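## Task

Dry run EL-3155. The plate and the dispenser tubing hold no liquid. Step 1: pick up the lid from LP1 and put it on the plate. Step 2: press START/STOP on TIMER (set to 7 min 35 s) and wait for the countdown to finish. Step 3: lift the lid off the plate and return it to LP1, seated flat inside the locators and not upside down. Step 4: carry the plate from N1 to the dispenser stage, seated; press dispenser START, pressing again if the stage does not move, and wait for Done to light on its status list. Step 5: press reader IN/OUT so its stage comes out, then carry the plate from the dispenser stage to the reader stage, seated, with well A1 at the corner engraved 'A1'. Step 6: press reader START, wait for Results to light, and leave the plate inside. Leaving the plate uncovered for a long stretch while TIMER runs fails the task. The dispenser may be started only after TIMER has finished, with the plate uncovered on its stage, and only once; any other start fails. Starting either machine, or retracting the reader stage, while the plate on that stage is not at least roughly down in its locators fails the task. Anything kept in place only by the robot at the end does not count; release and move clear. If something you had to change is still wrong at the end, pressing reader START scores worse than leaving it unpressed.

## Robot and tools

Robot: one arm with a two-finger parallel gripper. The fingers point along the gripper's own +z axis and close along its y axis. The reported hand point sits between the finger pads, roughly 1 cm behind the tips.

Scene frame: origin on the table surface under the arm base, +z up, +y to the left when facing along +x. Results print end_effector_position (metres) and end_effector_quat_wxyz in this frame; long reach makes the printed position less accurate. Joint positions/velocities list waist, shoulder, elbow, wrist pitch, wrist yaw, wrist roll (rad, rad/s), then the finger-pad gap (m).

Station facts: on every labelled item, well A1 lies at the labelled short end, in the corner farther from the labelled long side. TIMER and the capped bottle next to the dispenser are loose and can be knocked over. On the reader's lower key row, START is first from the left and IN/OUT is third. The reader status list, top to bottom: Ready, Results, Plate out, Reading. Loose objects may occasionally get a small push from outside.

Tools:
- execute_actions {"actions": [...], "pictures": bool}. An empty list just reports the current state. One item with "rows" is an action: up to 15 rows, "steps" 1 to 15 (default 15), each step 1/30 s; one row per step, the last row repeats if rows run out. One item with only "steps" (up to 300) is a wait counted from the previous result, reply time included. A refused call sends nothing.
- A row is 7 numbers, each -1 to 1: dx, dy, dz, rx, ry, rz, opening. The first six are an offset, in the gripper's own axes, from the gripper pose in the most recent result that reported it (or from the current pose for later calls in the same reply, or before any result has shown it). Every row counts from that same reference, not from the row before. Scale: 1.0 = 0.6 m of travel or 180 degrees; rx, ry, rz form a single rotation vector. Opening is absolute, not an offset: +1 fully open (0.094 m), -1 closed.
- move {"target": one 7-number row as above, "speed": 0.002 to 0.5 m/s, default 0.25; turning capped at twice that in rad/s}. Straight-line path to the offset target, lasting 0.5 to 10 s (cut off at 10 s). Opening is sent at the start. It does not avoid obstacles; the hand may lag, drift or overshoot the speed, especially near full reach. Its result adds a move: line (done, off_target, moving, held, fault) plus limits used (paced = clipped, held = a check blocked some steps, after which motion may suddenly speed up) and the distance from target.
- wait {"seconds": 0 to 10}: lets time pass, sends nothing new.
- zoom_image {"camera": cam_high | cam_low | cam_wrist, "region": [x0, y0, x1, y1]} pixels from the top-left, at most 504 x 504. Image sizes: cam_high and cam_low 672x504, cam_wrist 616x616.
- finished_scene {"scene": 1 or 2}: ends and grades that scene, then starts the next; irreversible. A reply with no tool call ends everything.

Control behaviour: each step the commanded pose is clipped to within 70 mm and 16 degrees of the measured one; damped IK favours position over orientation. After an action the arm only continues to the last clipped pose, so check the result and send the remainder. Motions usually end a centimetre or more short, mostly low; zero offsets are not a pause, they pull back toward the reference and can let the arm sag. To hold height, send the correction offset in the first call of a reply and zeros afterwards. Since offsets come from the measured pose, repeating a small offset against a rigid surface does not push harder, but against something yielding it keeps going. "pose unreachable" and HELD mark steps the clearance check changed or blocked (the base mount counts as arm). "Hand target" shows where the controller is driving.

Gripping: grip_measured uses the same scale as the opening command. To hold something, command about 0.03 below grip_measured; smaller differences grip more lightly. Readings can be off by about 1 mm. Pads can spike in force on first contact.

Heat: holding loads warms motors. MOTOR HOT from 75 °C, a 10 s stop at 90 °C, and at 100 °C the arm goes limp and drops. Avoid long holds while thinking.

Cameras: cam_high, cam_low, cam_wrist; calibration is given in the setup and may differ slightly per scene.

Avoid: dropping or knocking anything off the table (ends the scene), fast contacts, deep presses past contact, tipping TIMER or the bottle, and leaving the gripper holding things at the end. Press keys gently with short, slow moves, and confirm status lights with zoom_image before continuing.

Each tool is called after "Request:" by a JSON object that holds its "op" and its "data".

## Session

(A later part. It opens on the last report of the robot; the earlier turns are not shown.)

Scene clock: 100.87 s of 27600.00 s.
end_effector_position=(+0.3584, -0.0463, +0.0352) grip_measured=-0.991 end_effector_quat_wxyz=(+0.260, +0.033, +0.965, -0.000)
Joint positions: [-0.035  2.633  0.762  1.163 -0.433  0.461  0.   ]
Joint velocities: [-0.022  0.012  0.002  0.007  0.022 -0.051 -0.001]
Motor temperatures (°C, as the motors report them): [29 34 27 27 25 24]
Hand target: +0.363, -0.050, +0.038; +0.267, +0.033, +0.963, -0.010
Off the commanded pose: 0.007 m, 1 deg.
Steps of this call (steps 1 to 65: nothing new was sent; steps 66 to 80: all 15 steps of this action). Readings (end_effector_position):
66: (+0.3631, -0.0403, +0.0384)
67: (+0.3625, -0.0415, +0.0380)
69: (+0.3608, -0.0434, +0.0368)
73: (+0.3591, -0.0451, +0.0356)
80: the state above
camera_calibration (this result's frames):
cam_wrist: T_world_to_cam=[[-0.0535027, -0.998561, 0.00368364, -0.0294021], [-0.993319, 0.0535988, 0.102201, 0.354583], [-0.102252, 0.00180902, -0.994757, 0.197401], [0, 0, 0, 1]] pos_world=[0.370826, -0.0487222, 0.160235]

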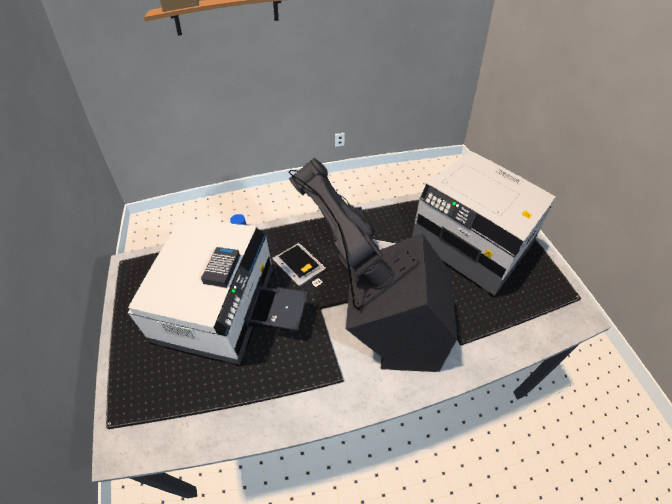

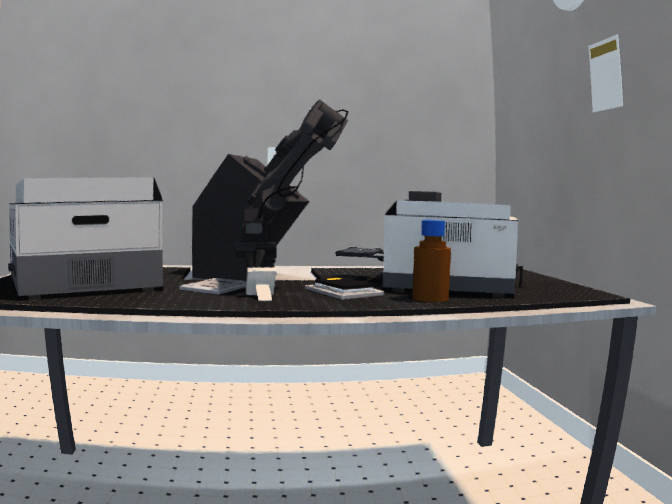

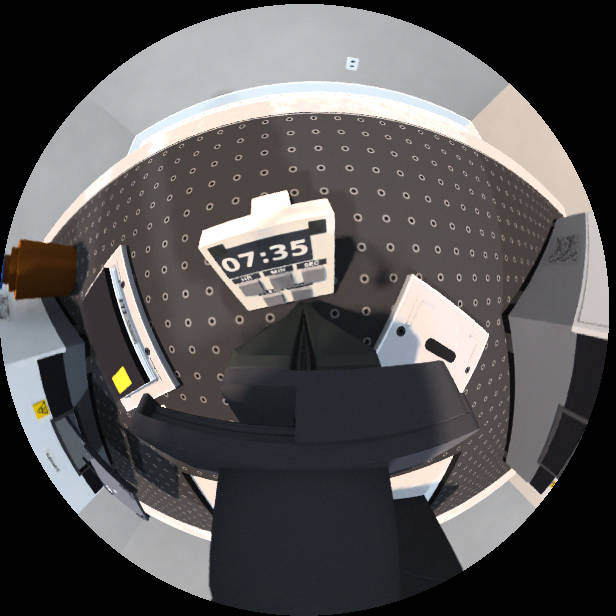

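Request:
{"op": "execute_actions", "data": {"actions": [{"rows":[[-0.024,-0.012,0,0.010,-0.021,0,-1]],"steps":15}]}}

Request:
{"op": "zoom_image", "data": {"camera": "cam_wrist", "region": [200, 170, 400, 330]}}

Scene clock: 103.27 s of 27600.00 s.
end_effector_position=(+0.3663, -0.0484, +0.0400) grip_measured=-0.991 end_effector_quat_wxyz=(+0.279, +0.032, +0.960, -0.009)
Joint positions: [-0.035  2.633  0.762  1.196 -0.402  0.468  0.   ]
Joint velocities: [-0.002  0.027 -0.002 -0.095  0.022 -0.007 -0.   ]
Motor temperatures (°C, as the motors report them): [29 34 27 27 25 24]
Hand target: +0.370, -0.054, +0.042; +0.291, +0.038, +0.956, -0.017
Off the commanded pose: 0.008 m, 2 deg.
Steps of this call (steps 1 to 57: nothing new was sent; steps 58 to 72: all 15 steps of this action). Readings (end_effector_position):
58: (+0.3590, -0.0469, +0.0356)
59: (+0.3602, -0.0474, +0.0362)
61: (+0.3627, -0.0477, +0.0378)
65: (+0.3651, -0.0481, +0.0393)
72: the state above
camera_calibration (this result's frames):
cam_wrist: T_world_to_cam=[[-0.0563591, -0.998213, 0.0198787, -0.0307002], [-0.996438, 0.0574875, 0.0616934, 0.364967], [-0.0627259, -0.0163309, -0.997897, 0.187784], [0, 0, 0, 1]] pos_world=[0.373716, -0.0485596, 0.165483]

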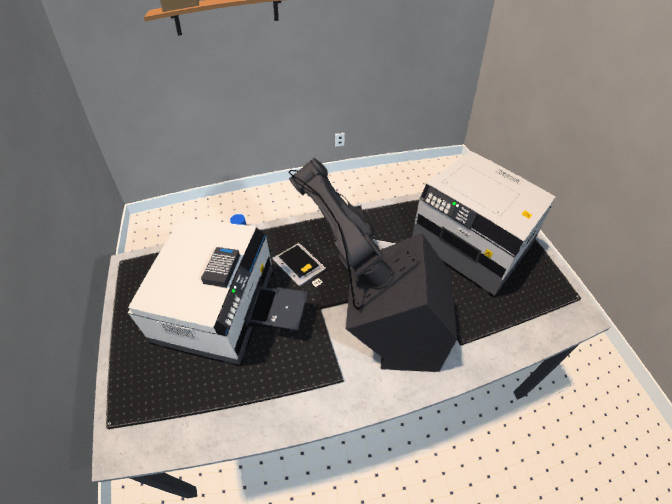

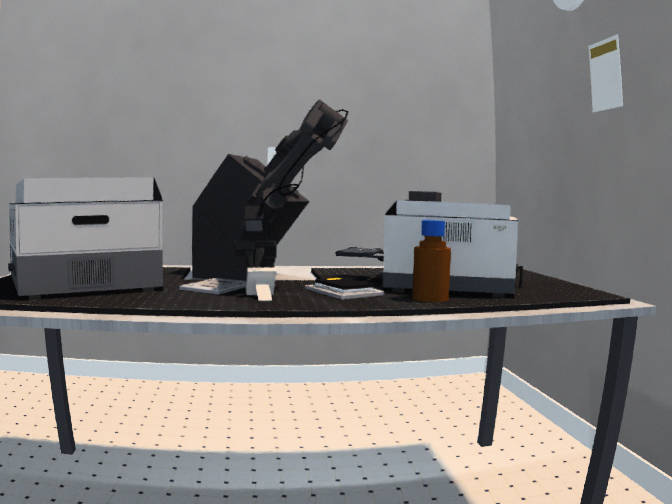

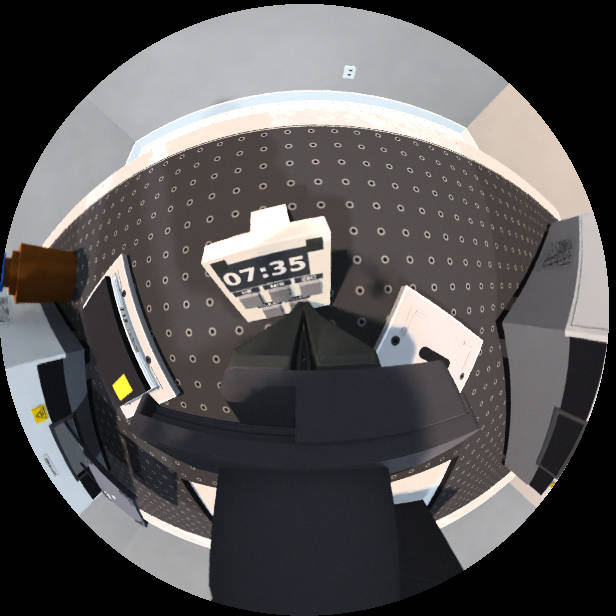

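Region (200, 170, 400, 330) of cam_wrist's 616x616 image, scaled by 2.520, with more detail than that image has; it fills the top 403 rows of this view, and the rest is white.

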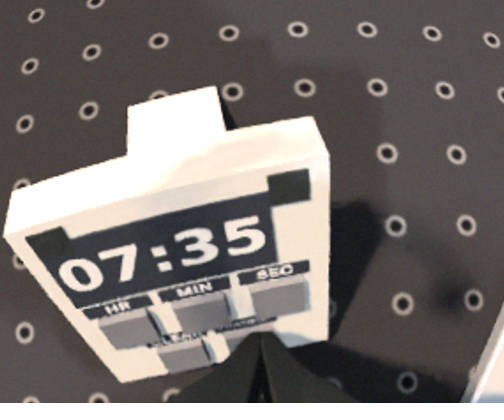

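Request:
{"op": "execute_actions", "data": {"actions": []}}

Scene clock: 117.47 s of 27600.00 s.
end_effector_position=(+0.3665, -0.0485, +0.0402) grip_measured=-0.991 end_effector_quat_wxyz=(+0.280, +0.032, +0.959, -0.009)
Joint positions: [-0.035  2.633  0.762  1.197 -0.401  0.469  0.   ]
Joint velocities: [-0.017 -0.002 -0.007 -0.051  0.037 -0.051 -0.001]
Motor temperatures (°C, as the motors report them): [29 33 27 27 25 24]
Hand target: +0.370, -0.054, +0.042; +0.291, +0.038, +0.956, -0.017
Off the commanded pose: 0.007 m, 2 deg.
Steps of this call (steps 1 to 426: nothing new was sent). Readings (end_effector_position):
1: (+0.3663, -0.0484, +0.0400)
2: (+0.3664, -0.0484, +0.0401)
4: (+0.3664, -0.0485, +0.0401)
8: (+0.3665, -0.0484, +0.0402)
426: the state above
camera_calibration (this result's frames):
cam_wrist: T_world_to_cam=[[-0.0566259, -0.998187, 0.0203893, -0.0306892], [-0.996511, 0.0577614, 0.0602442, 0.365333], [-0.0613127, -0.0169068, -0.997975, 0.187435], [0, 0, 0, 1]] pos_world=[0.373813, -0.0485668, 0.165672]

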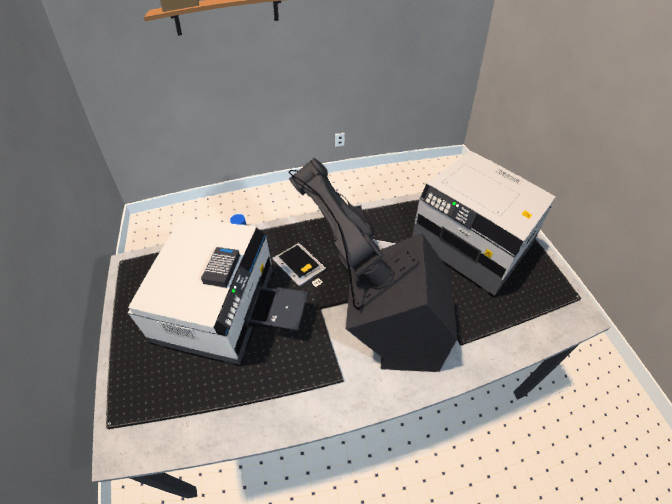

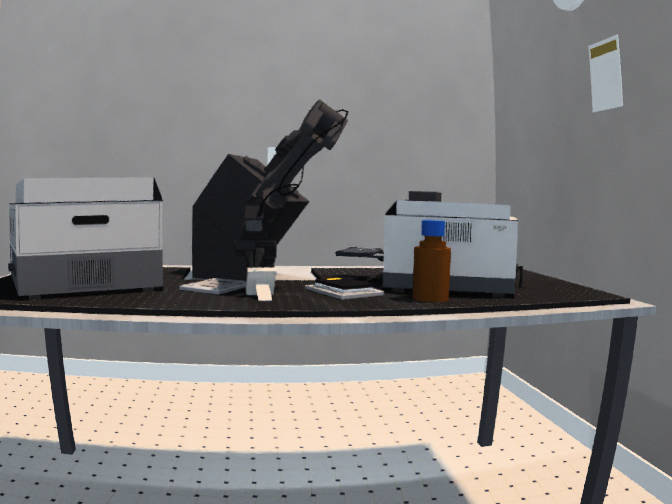

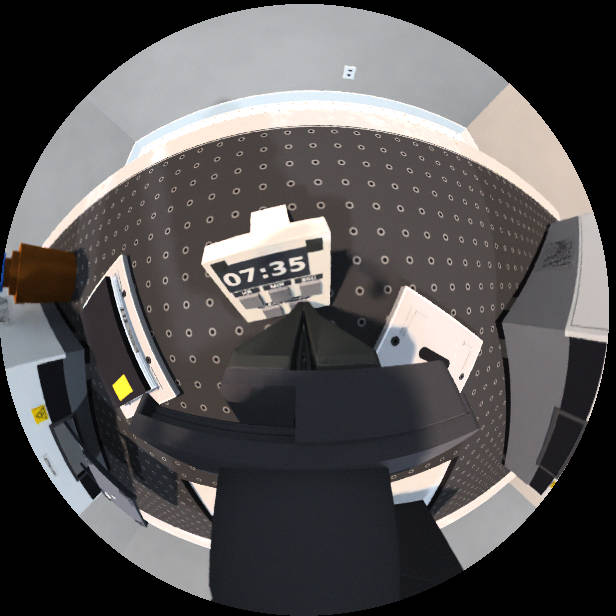

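Request:
{"op": "execute_actions", "data": {"actions": [{"rows":[[0.003,0,0.005,0,0,0,-1],[0.005,0,0.01,0,0,0,-1],[0.007,0,0.015,0,0,0,-1],[0.009,0,0.02,0,0,0,-1]]}]}}

Request:
{"op": "zoom_image", "data": {"camera": "cam_wrist", "region": [190,200,370,350]}}

Scene clock: 120.47 s of 27600.00 s.
end_effector_position=(+0.3572, -0.0436, +0.0244) grip_measured=-0.991 end_effector_quat_wxyz=(+0.264, +0.029, +0.964, -0.004)
Joint positions: [-0.002  2.672  0.78   1.198 -0.401  0.476  0.   ]
Joint velocities: [-0.007 -0.012  0.002 -0.095 -0.066  0.022  0.   ]
Motor temperatures (°C, as the motors report them): [29 33 27 27 25 24]
Hand target: +0.368, -0.049, +0.028; +0.280, +0.032, +0.959, -0.009
Off the commanded pose: 0.013 m, 2 deg.
Steps of this call (steps 1 to 75: nothing new was sent; steps 76 to 90: all 15 steps of this action). Readings (end_effector_position):
76: (+0.3665, -0.0482, +0.0400)
77: (+0.3659, -0.0476, +0.0393)
79: (+0.3640, -0.0458, +0.0349)
83: (+0.3581, -0.0436, +0.0251)
90: the state above
camera_calibration (this result's frames):
cam_wrist: T_world_to_cam=[[-0.0465712, -0.998834, 0.0127138, -0.0294399], [-0.994423, 0.0475637, 0.0941292, 0.35472], [-0.0946242, -0.00825922, -0.995479, 0.183381], [0, 0, 0, 1]] pos_world=[0.368723, -0.0447628, 0.149537]

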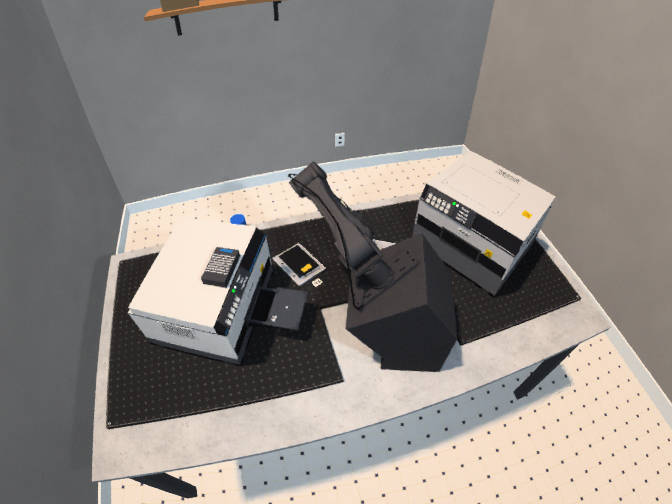

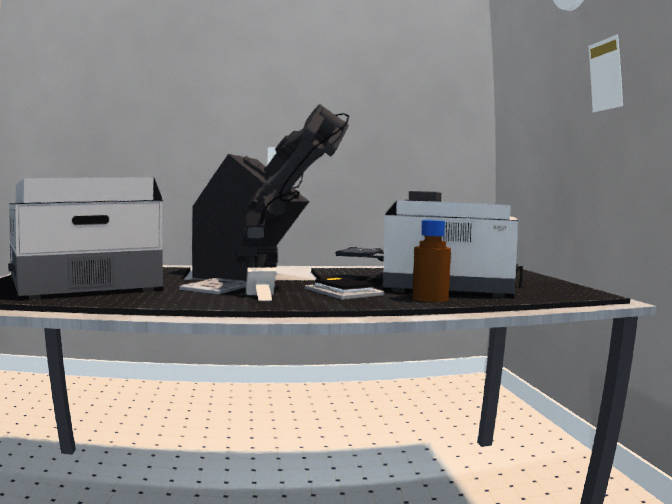

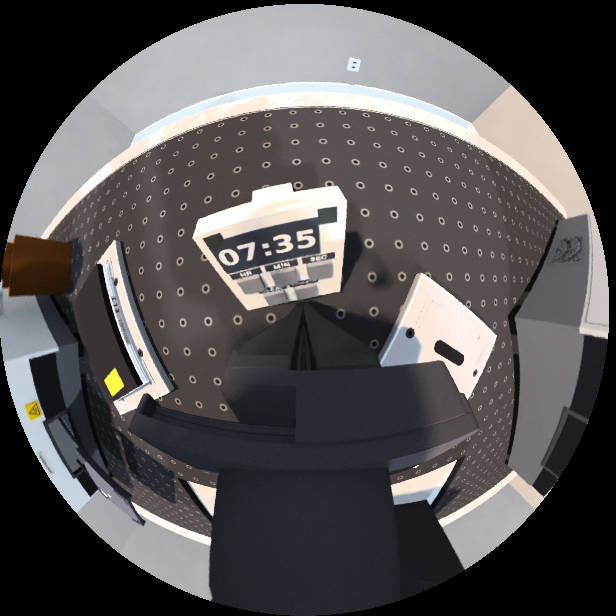

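Region (190, 200, 370, 350) of cam_wrist's 616x616 image, scaled by 2.800, with more detail than that image has.

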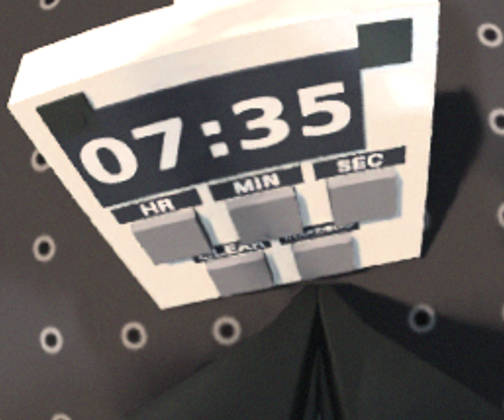

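Request:
{"op": "execute_actions", "data": {"actions": [{"rows":[[-0.005,0,0,0,-0.004,0,-1],[-0.01,0,0.002,0,-0.008,0,-1],[-0.015,0,0.004,0,-0.012,0,-1],[-0.02,0,0.006,0,-0.016,0,-1]]}]}}

Request:
{"op": "zoom_image", "data": {"camera": "cam_wrist", "region": [190,200,370,350]}}

Scene clock: 125.60 s of 27600.00 s.
end_effector_position=(+0.3612, -0.0398, +0.0259) grip_measured=-0.991 end_effector_quat_wxyz=(+0.272, +0.026, +0.962, +0.001)
Joint positions: [ 0.003  2.672  0.78   1.222 -0.397  0.487  0.   ]
Joint velocities: [-0.012 -0.002  0.007  0.037 -0.007 -0.007 -0.   ]
Motor temperatures (°C, as the motors report them): [29 33 27 27 25 24]
Hand target: +0.369, -0.044, +0.028; +0.288, +0.029, +0.957, -0.005
Off the commanded pose: 0.009 m, 2 deg.
Steps of this call (steps 1 to 139: nothing new was sent; steps 140 to 154: all 15 steps of this action). Readings (end_effector_position):
140: (+0.3572, -0.0436, +0.0244)
141: (+0.3572, -0.0433, +0.0243)
143: (+0.3580, -0.0421, +0.0244)
147: (+0.3600, -0.0401, +0.0252)
154: the state above
camera_calibration (this result's frames):
cam_wrist: T_world_to_cam=[[-0.039833, -0.999194, 0.00493898, -0.0277458], [-0.996292, 0.0400936, 0.0761171, 0.359169], [-0.0762538, -0.00188869, -0.997087, 0.178991], [0, 0, 0, 1]] pos_world=[0.370381, -0.0417858, 0.151268]

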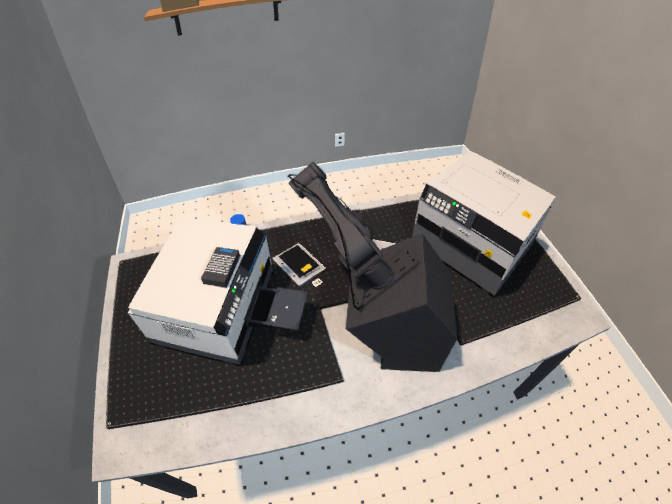

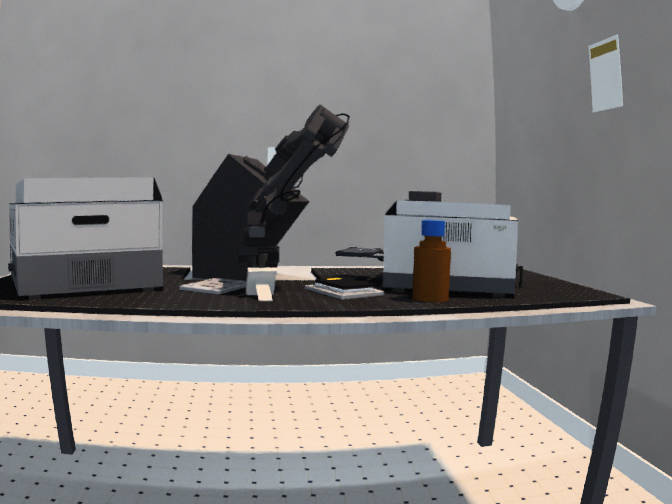

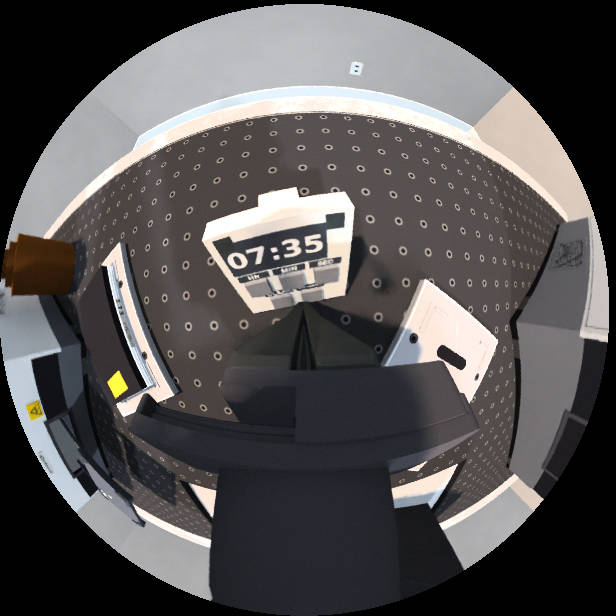

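Region (190, 200, 370, 350) of cam_wrist's 616x616 image, scaled by 2.800, with more detail than that image has.

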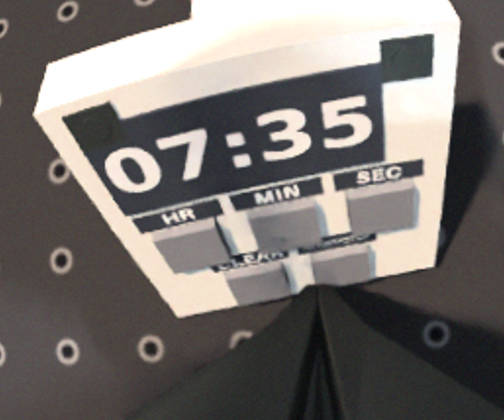

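Drifted +y; shift −y first via wrist yaw.

Request:
{"op": "execute_actions", "data": {"actions": [{"rows":[[-0.005,-0.022,0,0.016,-0.004,0,-1]]}]}}

Request:
{"op": "zoom_image", "data": {"camera": "cam_wrist", "region": [190,200,370,350]}}

Scene clock: 129.67 s of 27600.00 s.
end_effector_position=(+0.3593, -0.0447, +0.0249) grip_measured=-0.991 end_effector_quat_wxyz=(+0.270, +0.030, +0.962, -0.011)
Joint positions: [ 0.003  2.672  0.78   1.206 -0.378  0.481  0.   ]
Joint velocities: [ 0.002 -0.012 -0.002 -0.022 -0.095 -0.081 -0.   ]
Motor temperatures (°C, as the motors report them): [29 33 27 28 25 24]
Hand target: +0.363, -0.053, +0.027; +0.278, +0.033, +0.960, -0.024
Off the commanded pose: 0.010 m, 2 deg.
Steps of this call (steps 1 to 107: nothing new was sent; steps 108 to 122: all 15 steps of this action). Readings (end_effector_position):
108: (+0.3612, -0.0404, +0.0260)
109: (+0.3610, -0.0411, +0.0258)
111: (+0.3603, -0.0425, +0.0254)
115: (+0.3597, -0.0440, +0.0251)
122: the state above
camera_calibration (this result's frames):
cam_wrist: T_world_to_cam=[[-0.0528496, -0.998267, 0.0259017, -0.0284779], [-0.995215, 0.0547872, 0.080902, 0.357734], [-0.0821808, -0.0215021, -0.996385, 0.179087], [0, 0, 0, 1]] pos_world=[0.369234, -0.044177, 0.150236]

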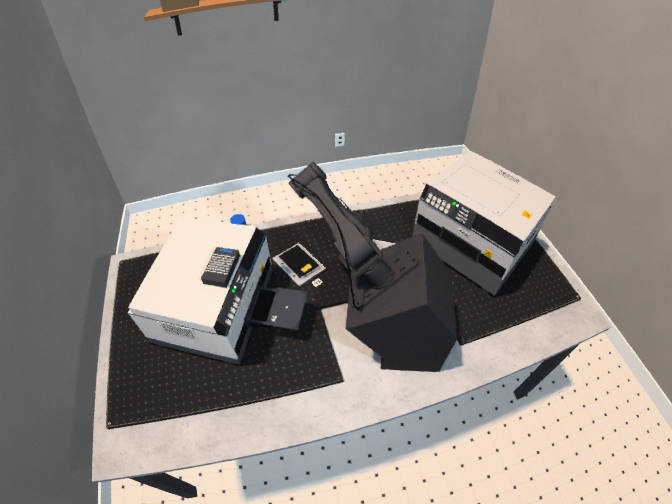

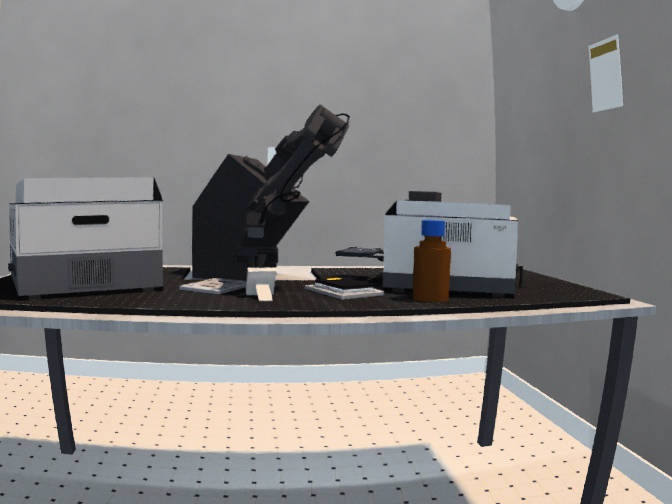

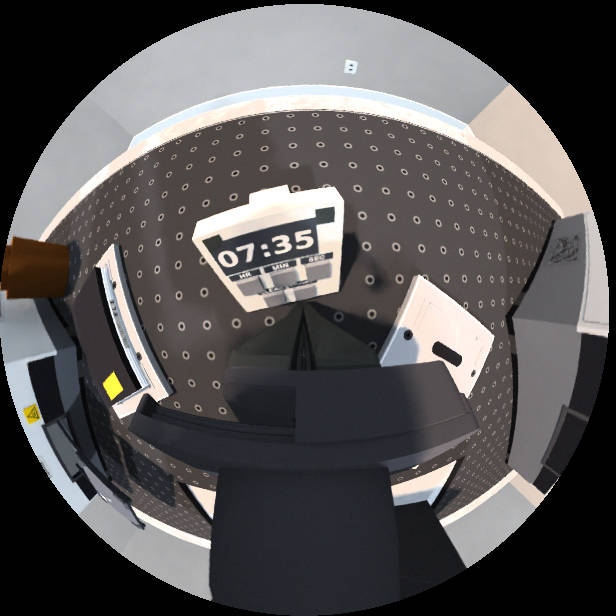

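Region (190, 200, 370, 350) of cam_wrist's 616x616 image, scaled by 2.800, with more detail than that image has.

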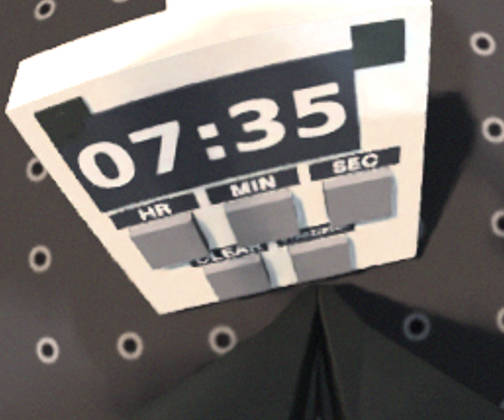

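Request:
{"op": "execute_actions", "data": {"actions": [{"rows":[[-0.015,-0.014,0,0.01,-0.014,0,-1],[-0.025,-0.014,0,0.01,-0.024,0,-1],[-0.035,-0.014,0,0.01,-0.034,0,-1]]}]}}

Request:
{"op": "zoom_image", "data": {"camera": "cam_wrist", "region": [190,200,370,350]}}

Scene clock: 132.37 s of 27600.00 s.
end_effector_position=(+0.3706, -0.0479, +0.0321) grip_measured=-0.991 end_effector_quat_wxyz=(+0.305, +0.028, +0.952, -0.020)
Joint positions: [ 0.003  2.687  0.78   1.282 -0.33   0.495  0.   ]
Joint velocities: [-0.007 -0.027  0.002  0.037  0.022 -0.037 -0.   ]
Motor temperatures (°C, as the motors report them): [29 33 27 28 25 24]
Hand target: +0.377, -0.054, +0.036; +0.320, +0.034, +0.946, -0.028
Off the commanded pose: 0.010 m, 2 deg.
Steps of this call (steps 1 to 66: nothing new was sent; steps 67 to 81: all 15 steps of this action). Readings (end_effector_position):
67: (+0.3596, -0.0452, +0.0251)
68: (+0.3607, -0.0456, +0.0258)
70: (+0.3641, -0.0464, +0.0278)
74: (+0.3678, -0.0477, +0.0301)
81: the state above
camera_calibration (this result's frames):
cam_wrist: T_world_to_cam=[[-0.0564851, -0.997481, 0.0429048, -0.0303831], [-0.998349, 0.0568806, 0.00805366, 0.37217], [-0.0104738, -0.042379, -0.999047, 0.159608], [0, 0, 0, 1]] pos_world=[0.371511, -0.0447118, 0.157762]

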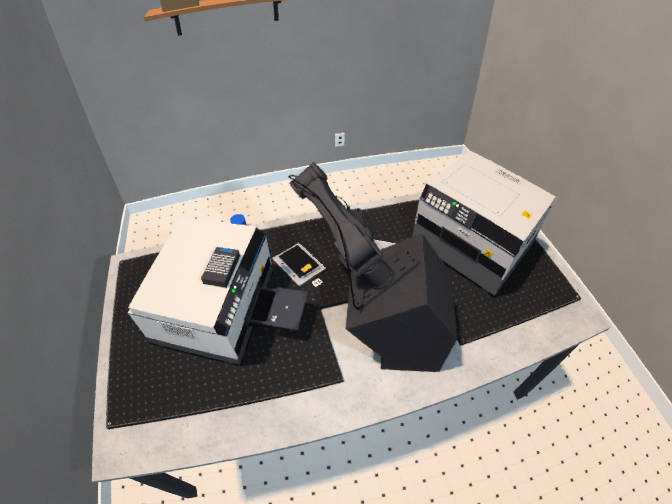

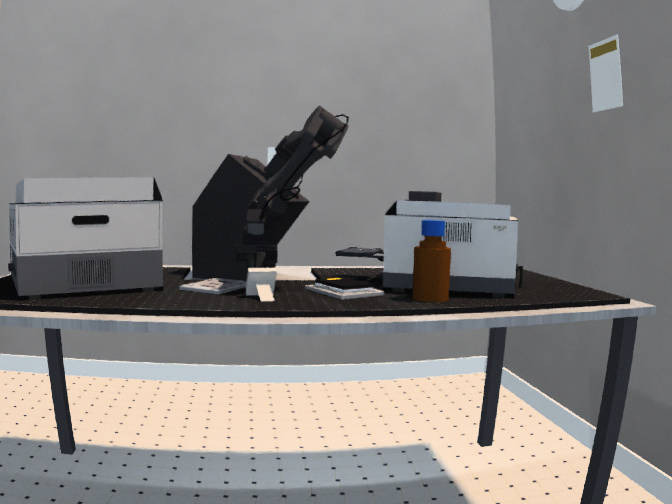

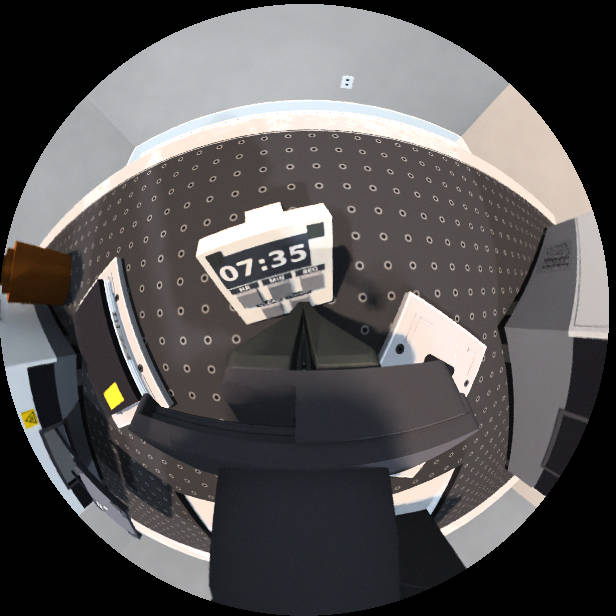

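Region (190, 200, 370, 350) of cam_wrist's 616x616 image, scaled by 2.800, with more detail than that image has.

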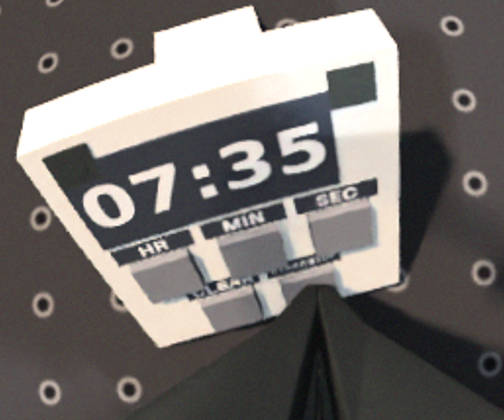

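Request:
{"op": "execute_actions", "data": {"actions": [{"rows":[[-0.01,0,0.01,0,-0.01,0,-1],[-0.01,0,0.02,0,-0.01,0,-1],[-0.01,0,0.03,0,-0.01,0,-1]]}]}}

Request:
{"op": "zoom_image", "data": {"camera": "cam_wrist", "region": [190,200,370,350]}}

Scene clock: 142.87 s of 27600.00 s.
end_effector_position=(+0.3791, -0.0437, +0.0208) grip_measured=-0.991 end_effector_quat_wxyz=(+0.310, +0.022, +0.950, -0.014)
Joint positions: [ 0.027  2.723  0.835  1.285 -0.32   0.507  0.   ]
Joint velocities: [ 0.012 -0.002 -0.007 -0.022 -0.007 -0.022  0.   ]
Motor temperatures (°C, as the motors report them): [29 33 27 28 25 24]
Hand target: +0.386, -0.049, +0.021; +0.319, +0.028, +0.947, -0.021
Off the commanded pose: 0.009 m, 2 deg.
Steps of this call (steps 1 to 300: nothing new was sent; steps 301 to 315: all 15 steps of this action). Readings (end_effector_position):
301: (+0.3712, -0.0477, +0.0324)
302: (+0.3713, -0.0473, +0.0313)
304: (+0.3743, -0.0463, +0.0257)
308: (+0.3783, -0.0438, +0.0207)
315: the state above
camera_calibration (this result's frames):
cam_wrist: T_world_to_cam=[[-0.0408383, -0.99855, 0.0350737, -0.031078], [-0.999165, 0.0407766, -0.0024743, 0.380317], [0.00104053, -0.0351455, -0.999382, 0.144516], [0, 0, 0, 1]] pos_world=[0.37858, -0.0414619, 0.146458]

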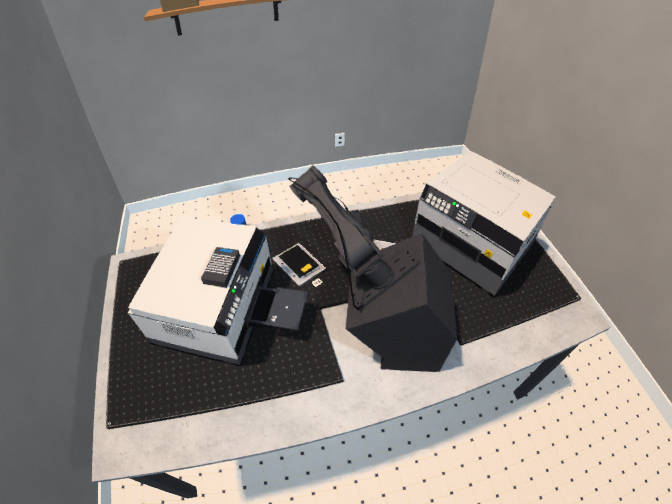

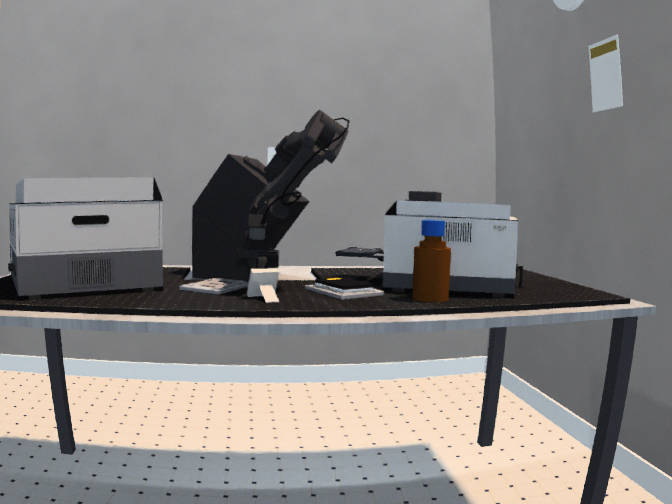

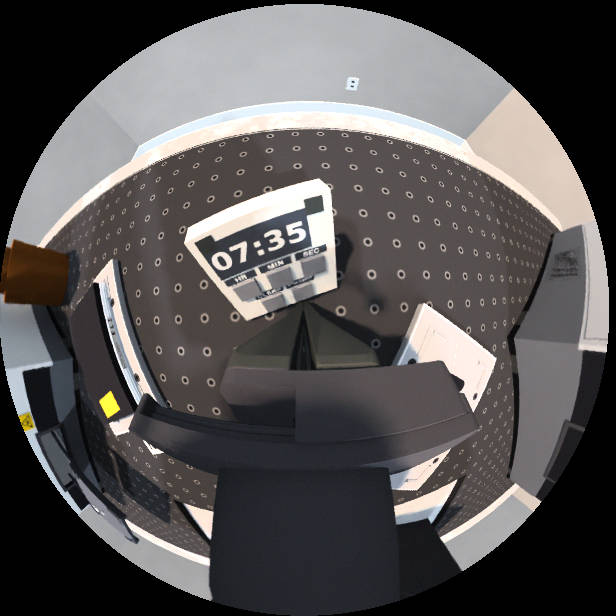

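Region (190, 200, 370, 350) of cam_wrist's 616x616 image, scaled by 2.800, with more detail than that image has.

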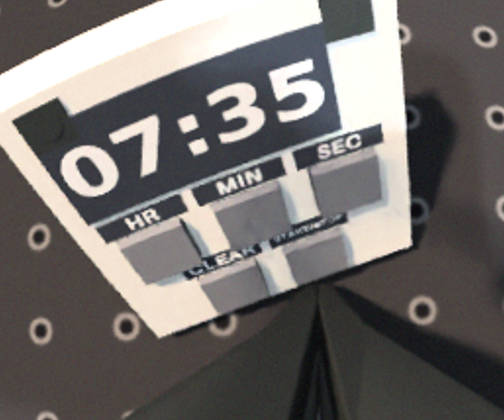

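Request:
{"op": "move", "data": {"target": [-0.085,0,-0.145,0,0.2,0,-1]}}

Request:
{"op": "move", "data": {"target": [-0.087,0.035,-0.015,0,0,0.32,1]}}

Scene clock: 152.20 s of 27600.00 s.
end_effector_position=(+0.3558, -0.0354, +0.1130) grip_measured=-0.991 end_effector_quat_wxyz=(-0.011, +0.027, +1.000, -0.004)
Joint positions: [-0.194  2.263  1.131 -0.291 -0.613 -0.047  0.   ]
Joint velocities: [ 0.007  0.022 -0.007  0.007 -0.022  0.037  0.   ]
Motor temperatures (°C, as the motors report them): [30 34 27 28 25 24]
Hand target: +0.368, -0.041, +0.120; +0.003, +0.027, +1.000, -0.002
Off the commanded pose: 0.017 m, 1 deg.
move: off_target
camera_calibration (this result's frames):
cam_wrist: T_world_to_cam=[[-0.0338372, -0.99924, 0.0193337, -0.0276802], [-0.794798, 0.0386324, 0.605644, 0.215448], [-0.60593, 0.00512695, -0.795501, 0.431332], [0, 0, 0, 1]] pos_world=[0.431658, -0.0381938, 0.213175]

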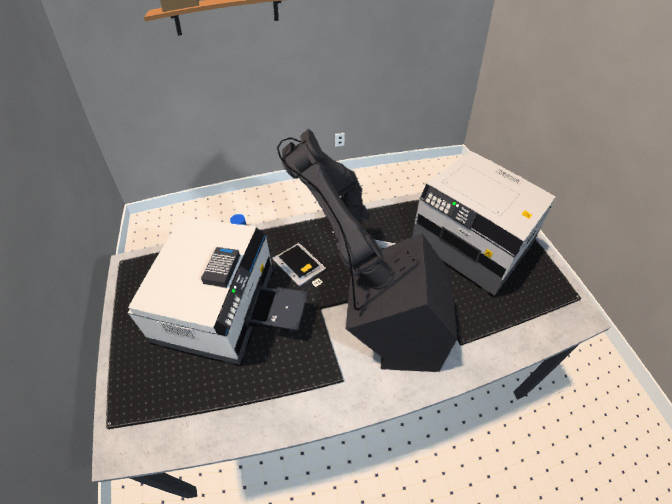

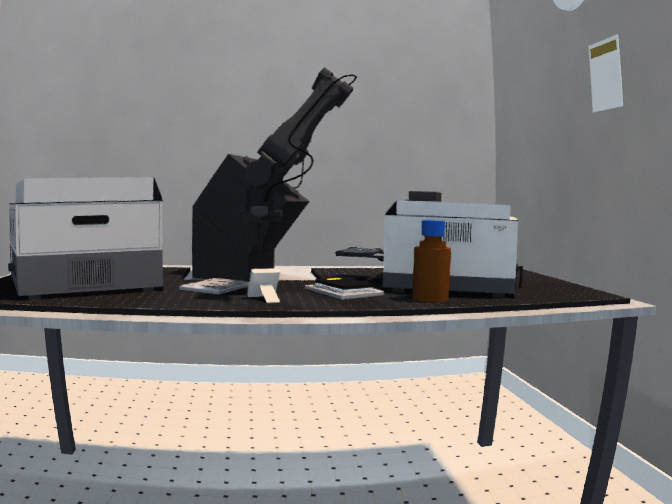

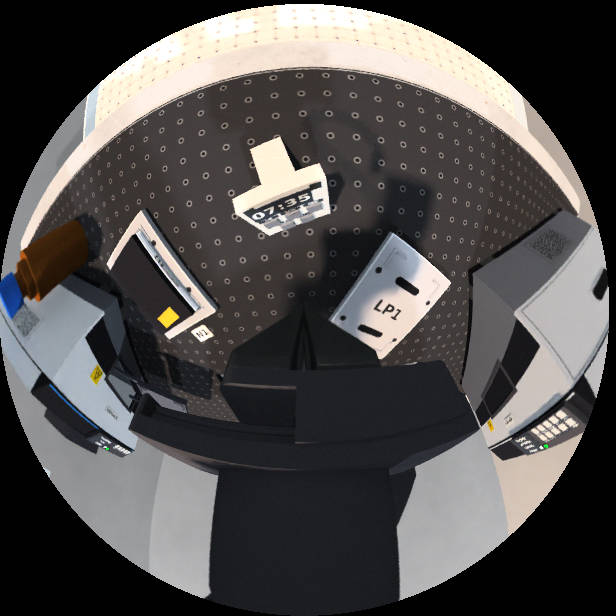

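Scene clock: 154.80 s of 27600.00 s.
end_effector_position=(+0.4002, -0.0139, +0.1165) grip_measured=+1.000 end_effector_quat_wxyz=(-0.017, +0.501, +0.865, -0.009)
Joint positions: [-0.15   2.306  1.356 -0.462 -0.613  0.989  0.094]
Joint velocities: [ 0.007  0.007 -0.002 -0.081  0.007  0.007  0.   ]
Motor temperatures (°C, as the motors report them): [30 34 27 28 25 24]
Hand target: +0.409, -0.018, +0.121; -0.008, +0.505, +0.863, -0.009
Off the commanded pose: 0.011 m, 1 deg.
move: off_target
camera_calibration (this result's frames):
cam_wrist: T_world_to_cam=[[-0.855842, -0.515314, 0.0445665, 0.32792], [-0.387769, 0.696253, 0.604042, 0.094151], [-0.342301, 0.499683, -0.795705, 0.362298], [0, 0, 0, 1]] pos_world=[0.441171, -0.0776056, 0.216797]

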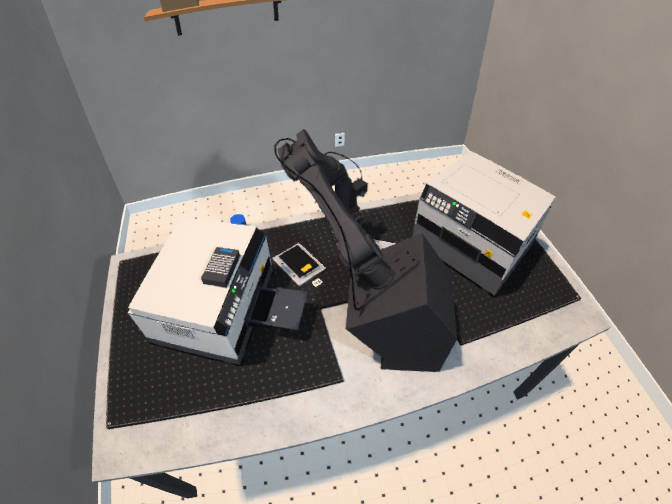

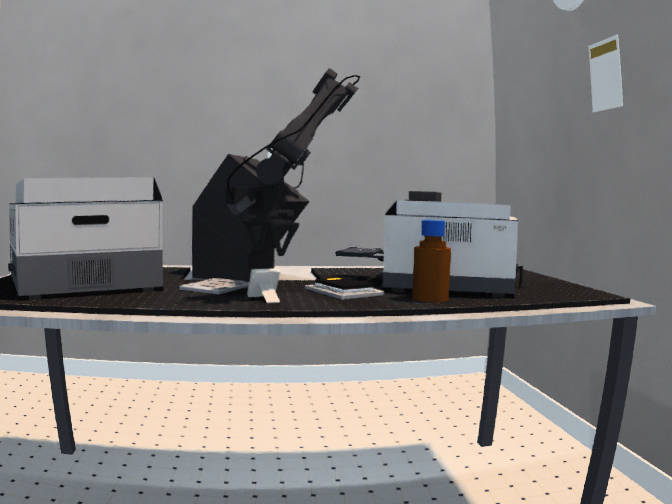

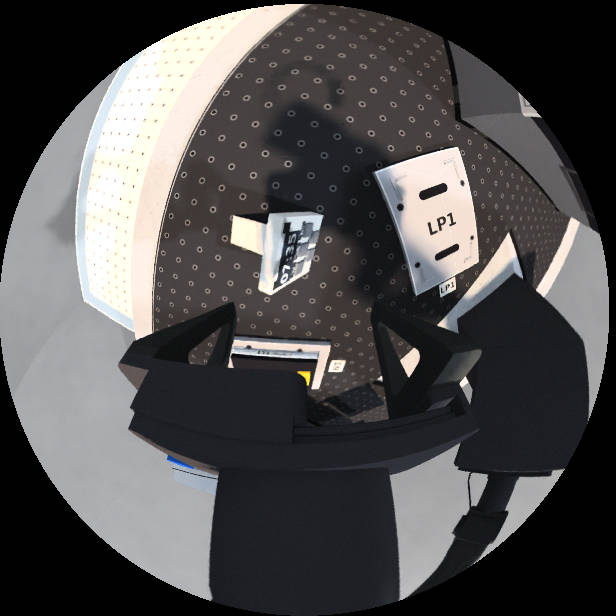

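Request:
{"op": "move", "data": {"target": [-0.045,0.06,0.04,-0.012,0,0,1], "speed": 0.1}}

Scene clock: 158.33 s of 27600.00 s.
end_effector_position=(+0.4335, -0.0171, +0.0852) grip_measured=+1.000 end_effector_quat_wxyz=(-0.017, +0.498, +0.867, +0.002)
Joint positions: [-0.12   2.461  1.55  -0.466 -0.626  1.026  0.094]
Joint velocities: [-0.007 -0.002 -0.012 -0.007  0.007 -0.051  0.   ]
Motor temperatures (°C, as the motors report them): [30 35 28 27 25 24]
Hand target: +0.444, -0.020, +0.091; -0.007, +0.501, +0.865, +0.007
Off the commanded pose: 0.012 m, 1 deg.
move: off_target
camera_calibration (this result's frames):
cam_wrist: T_world_to_cam=[[-0.852406, -0.522286, 0.024922, 0.356217], [-0.399988, 0.682023, 0.612254, 0.13258], [-0.336769, 0.51192, -0.790269, 0.347795], [0, 0, 0, 1]] pos_world=[0.473798, -0.0824183, 0.184801]

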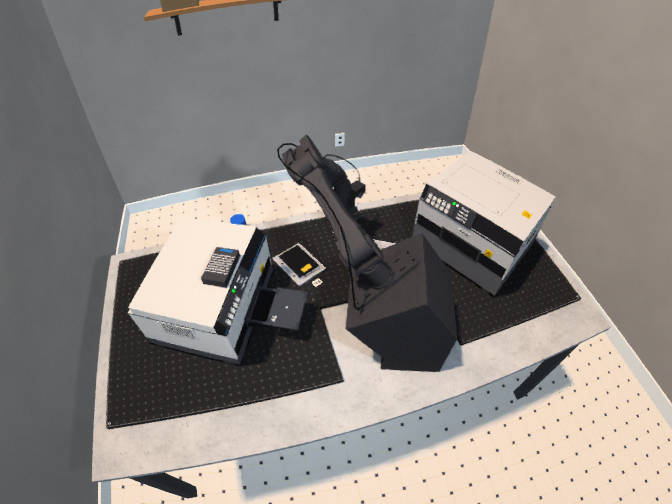

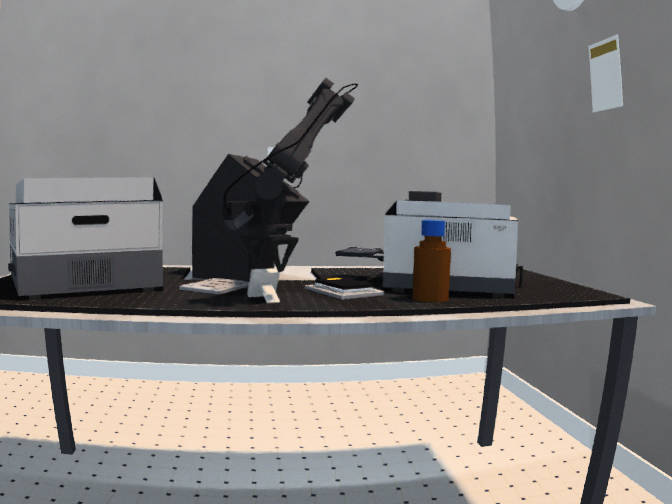

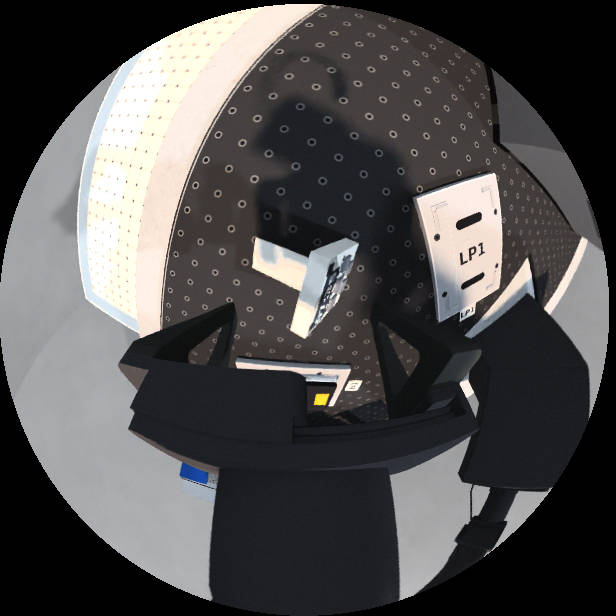

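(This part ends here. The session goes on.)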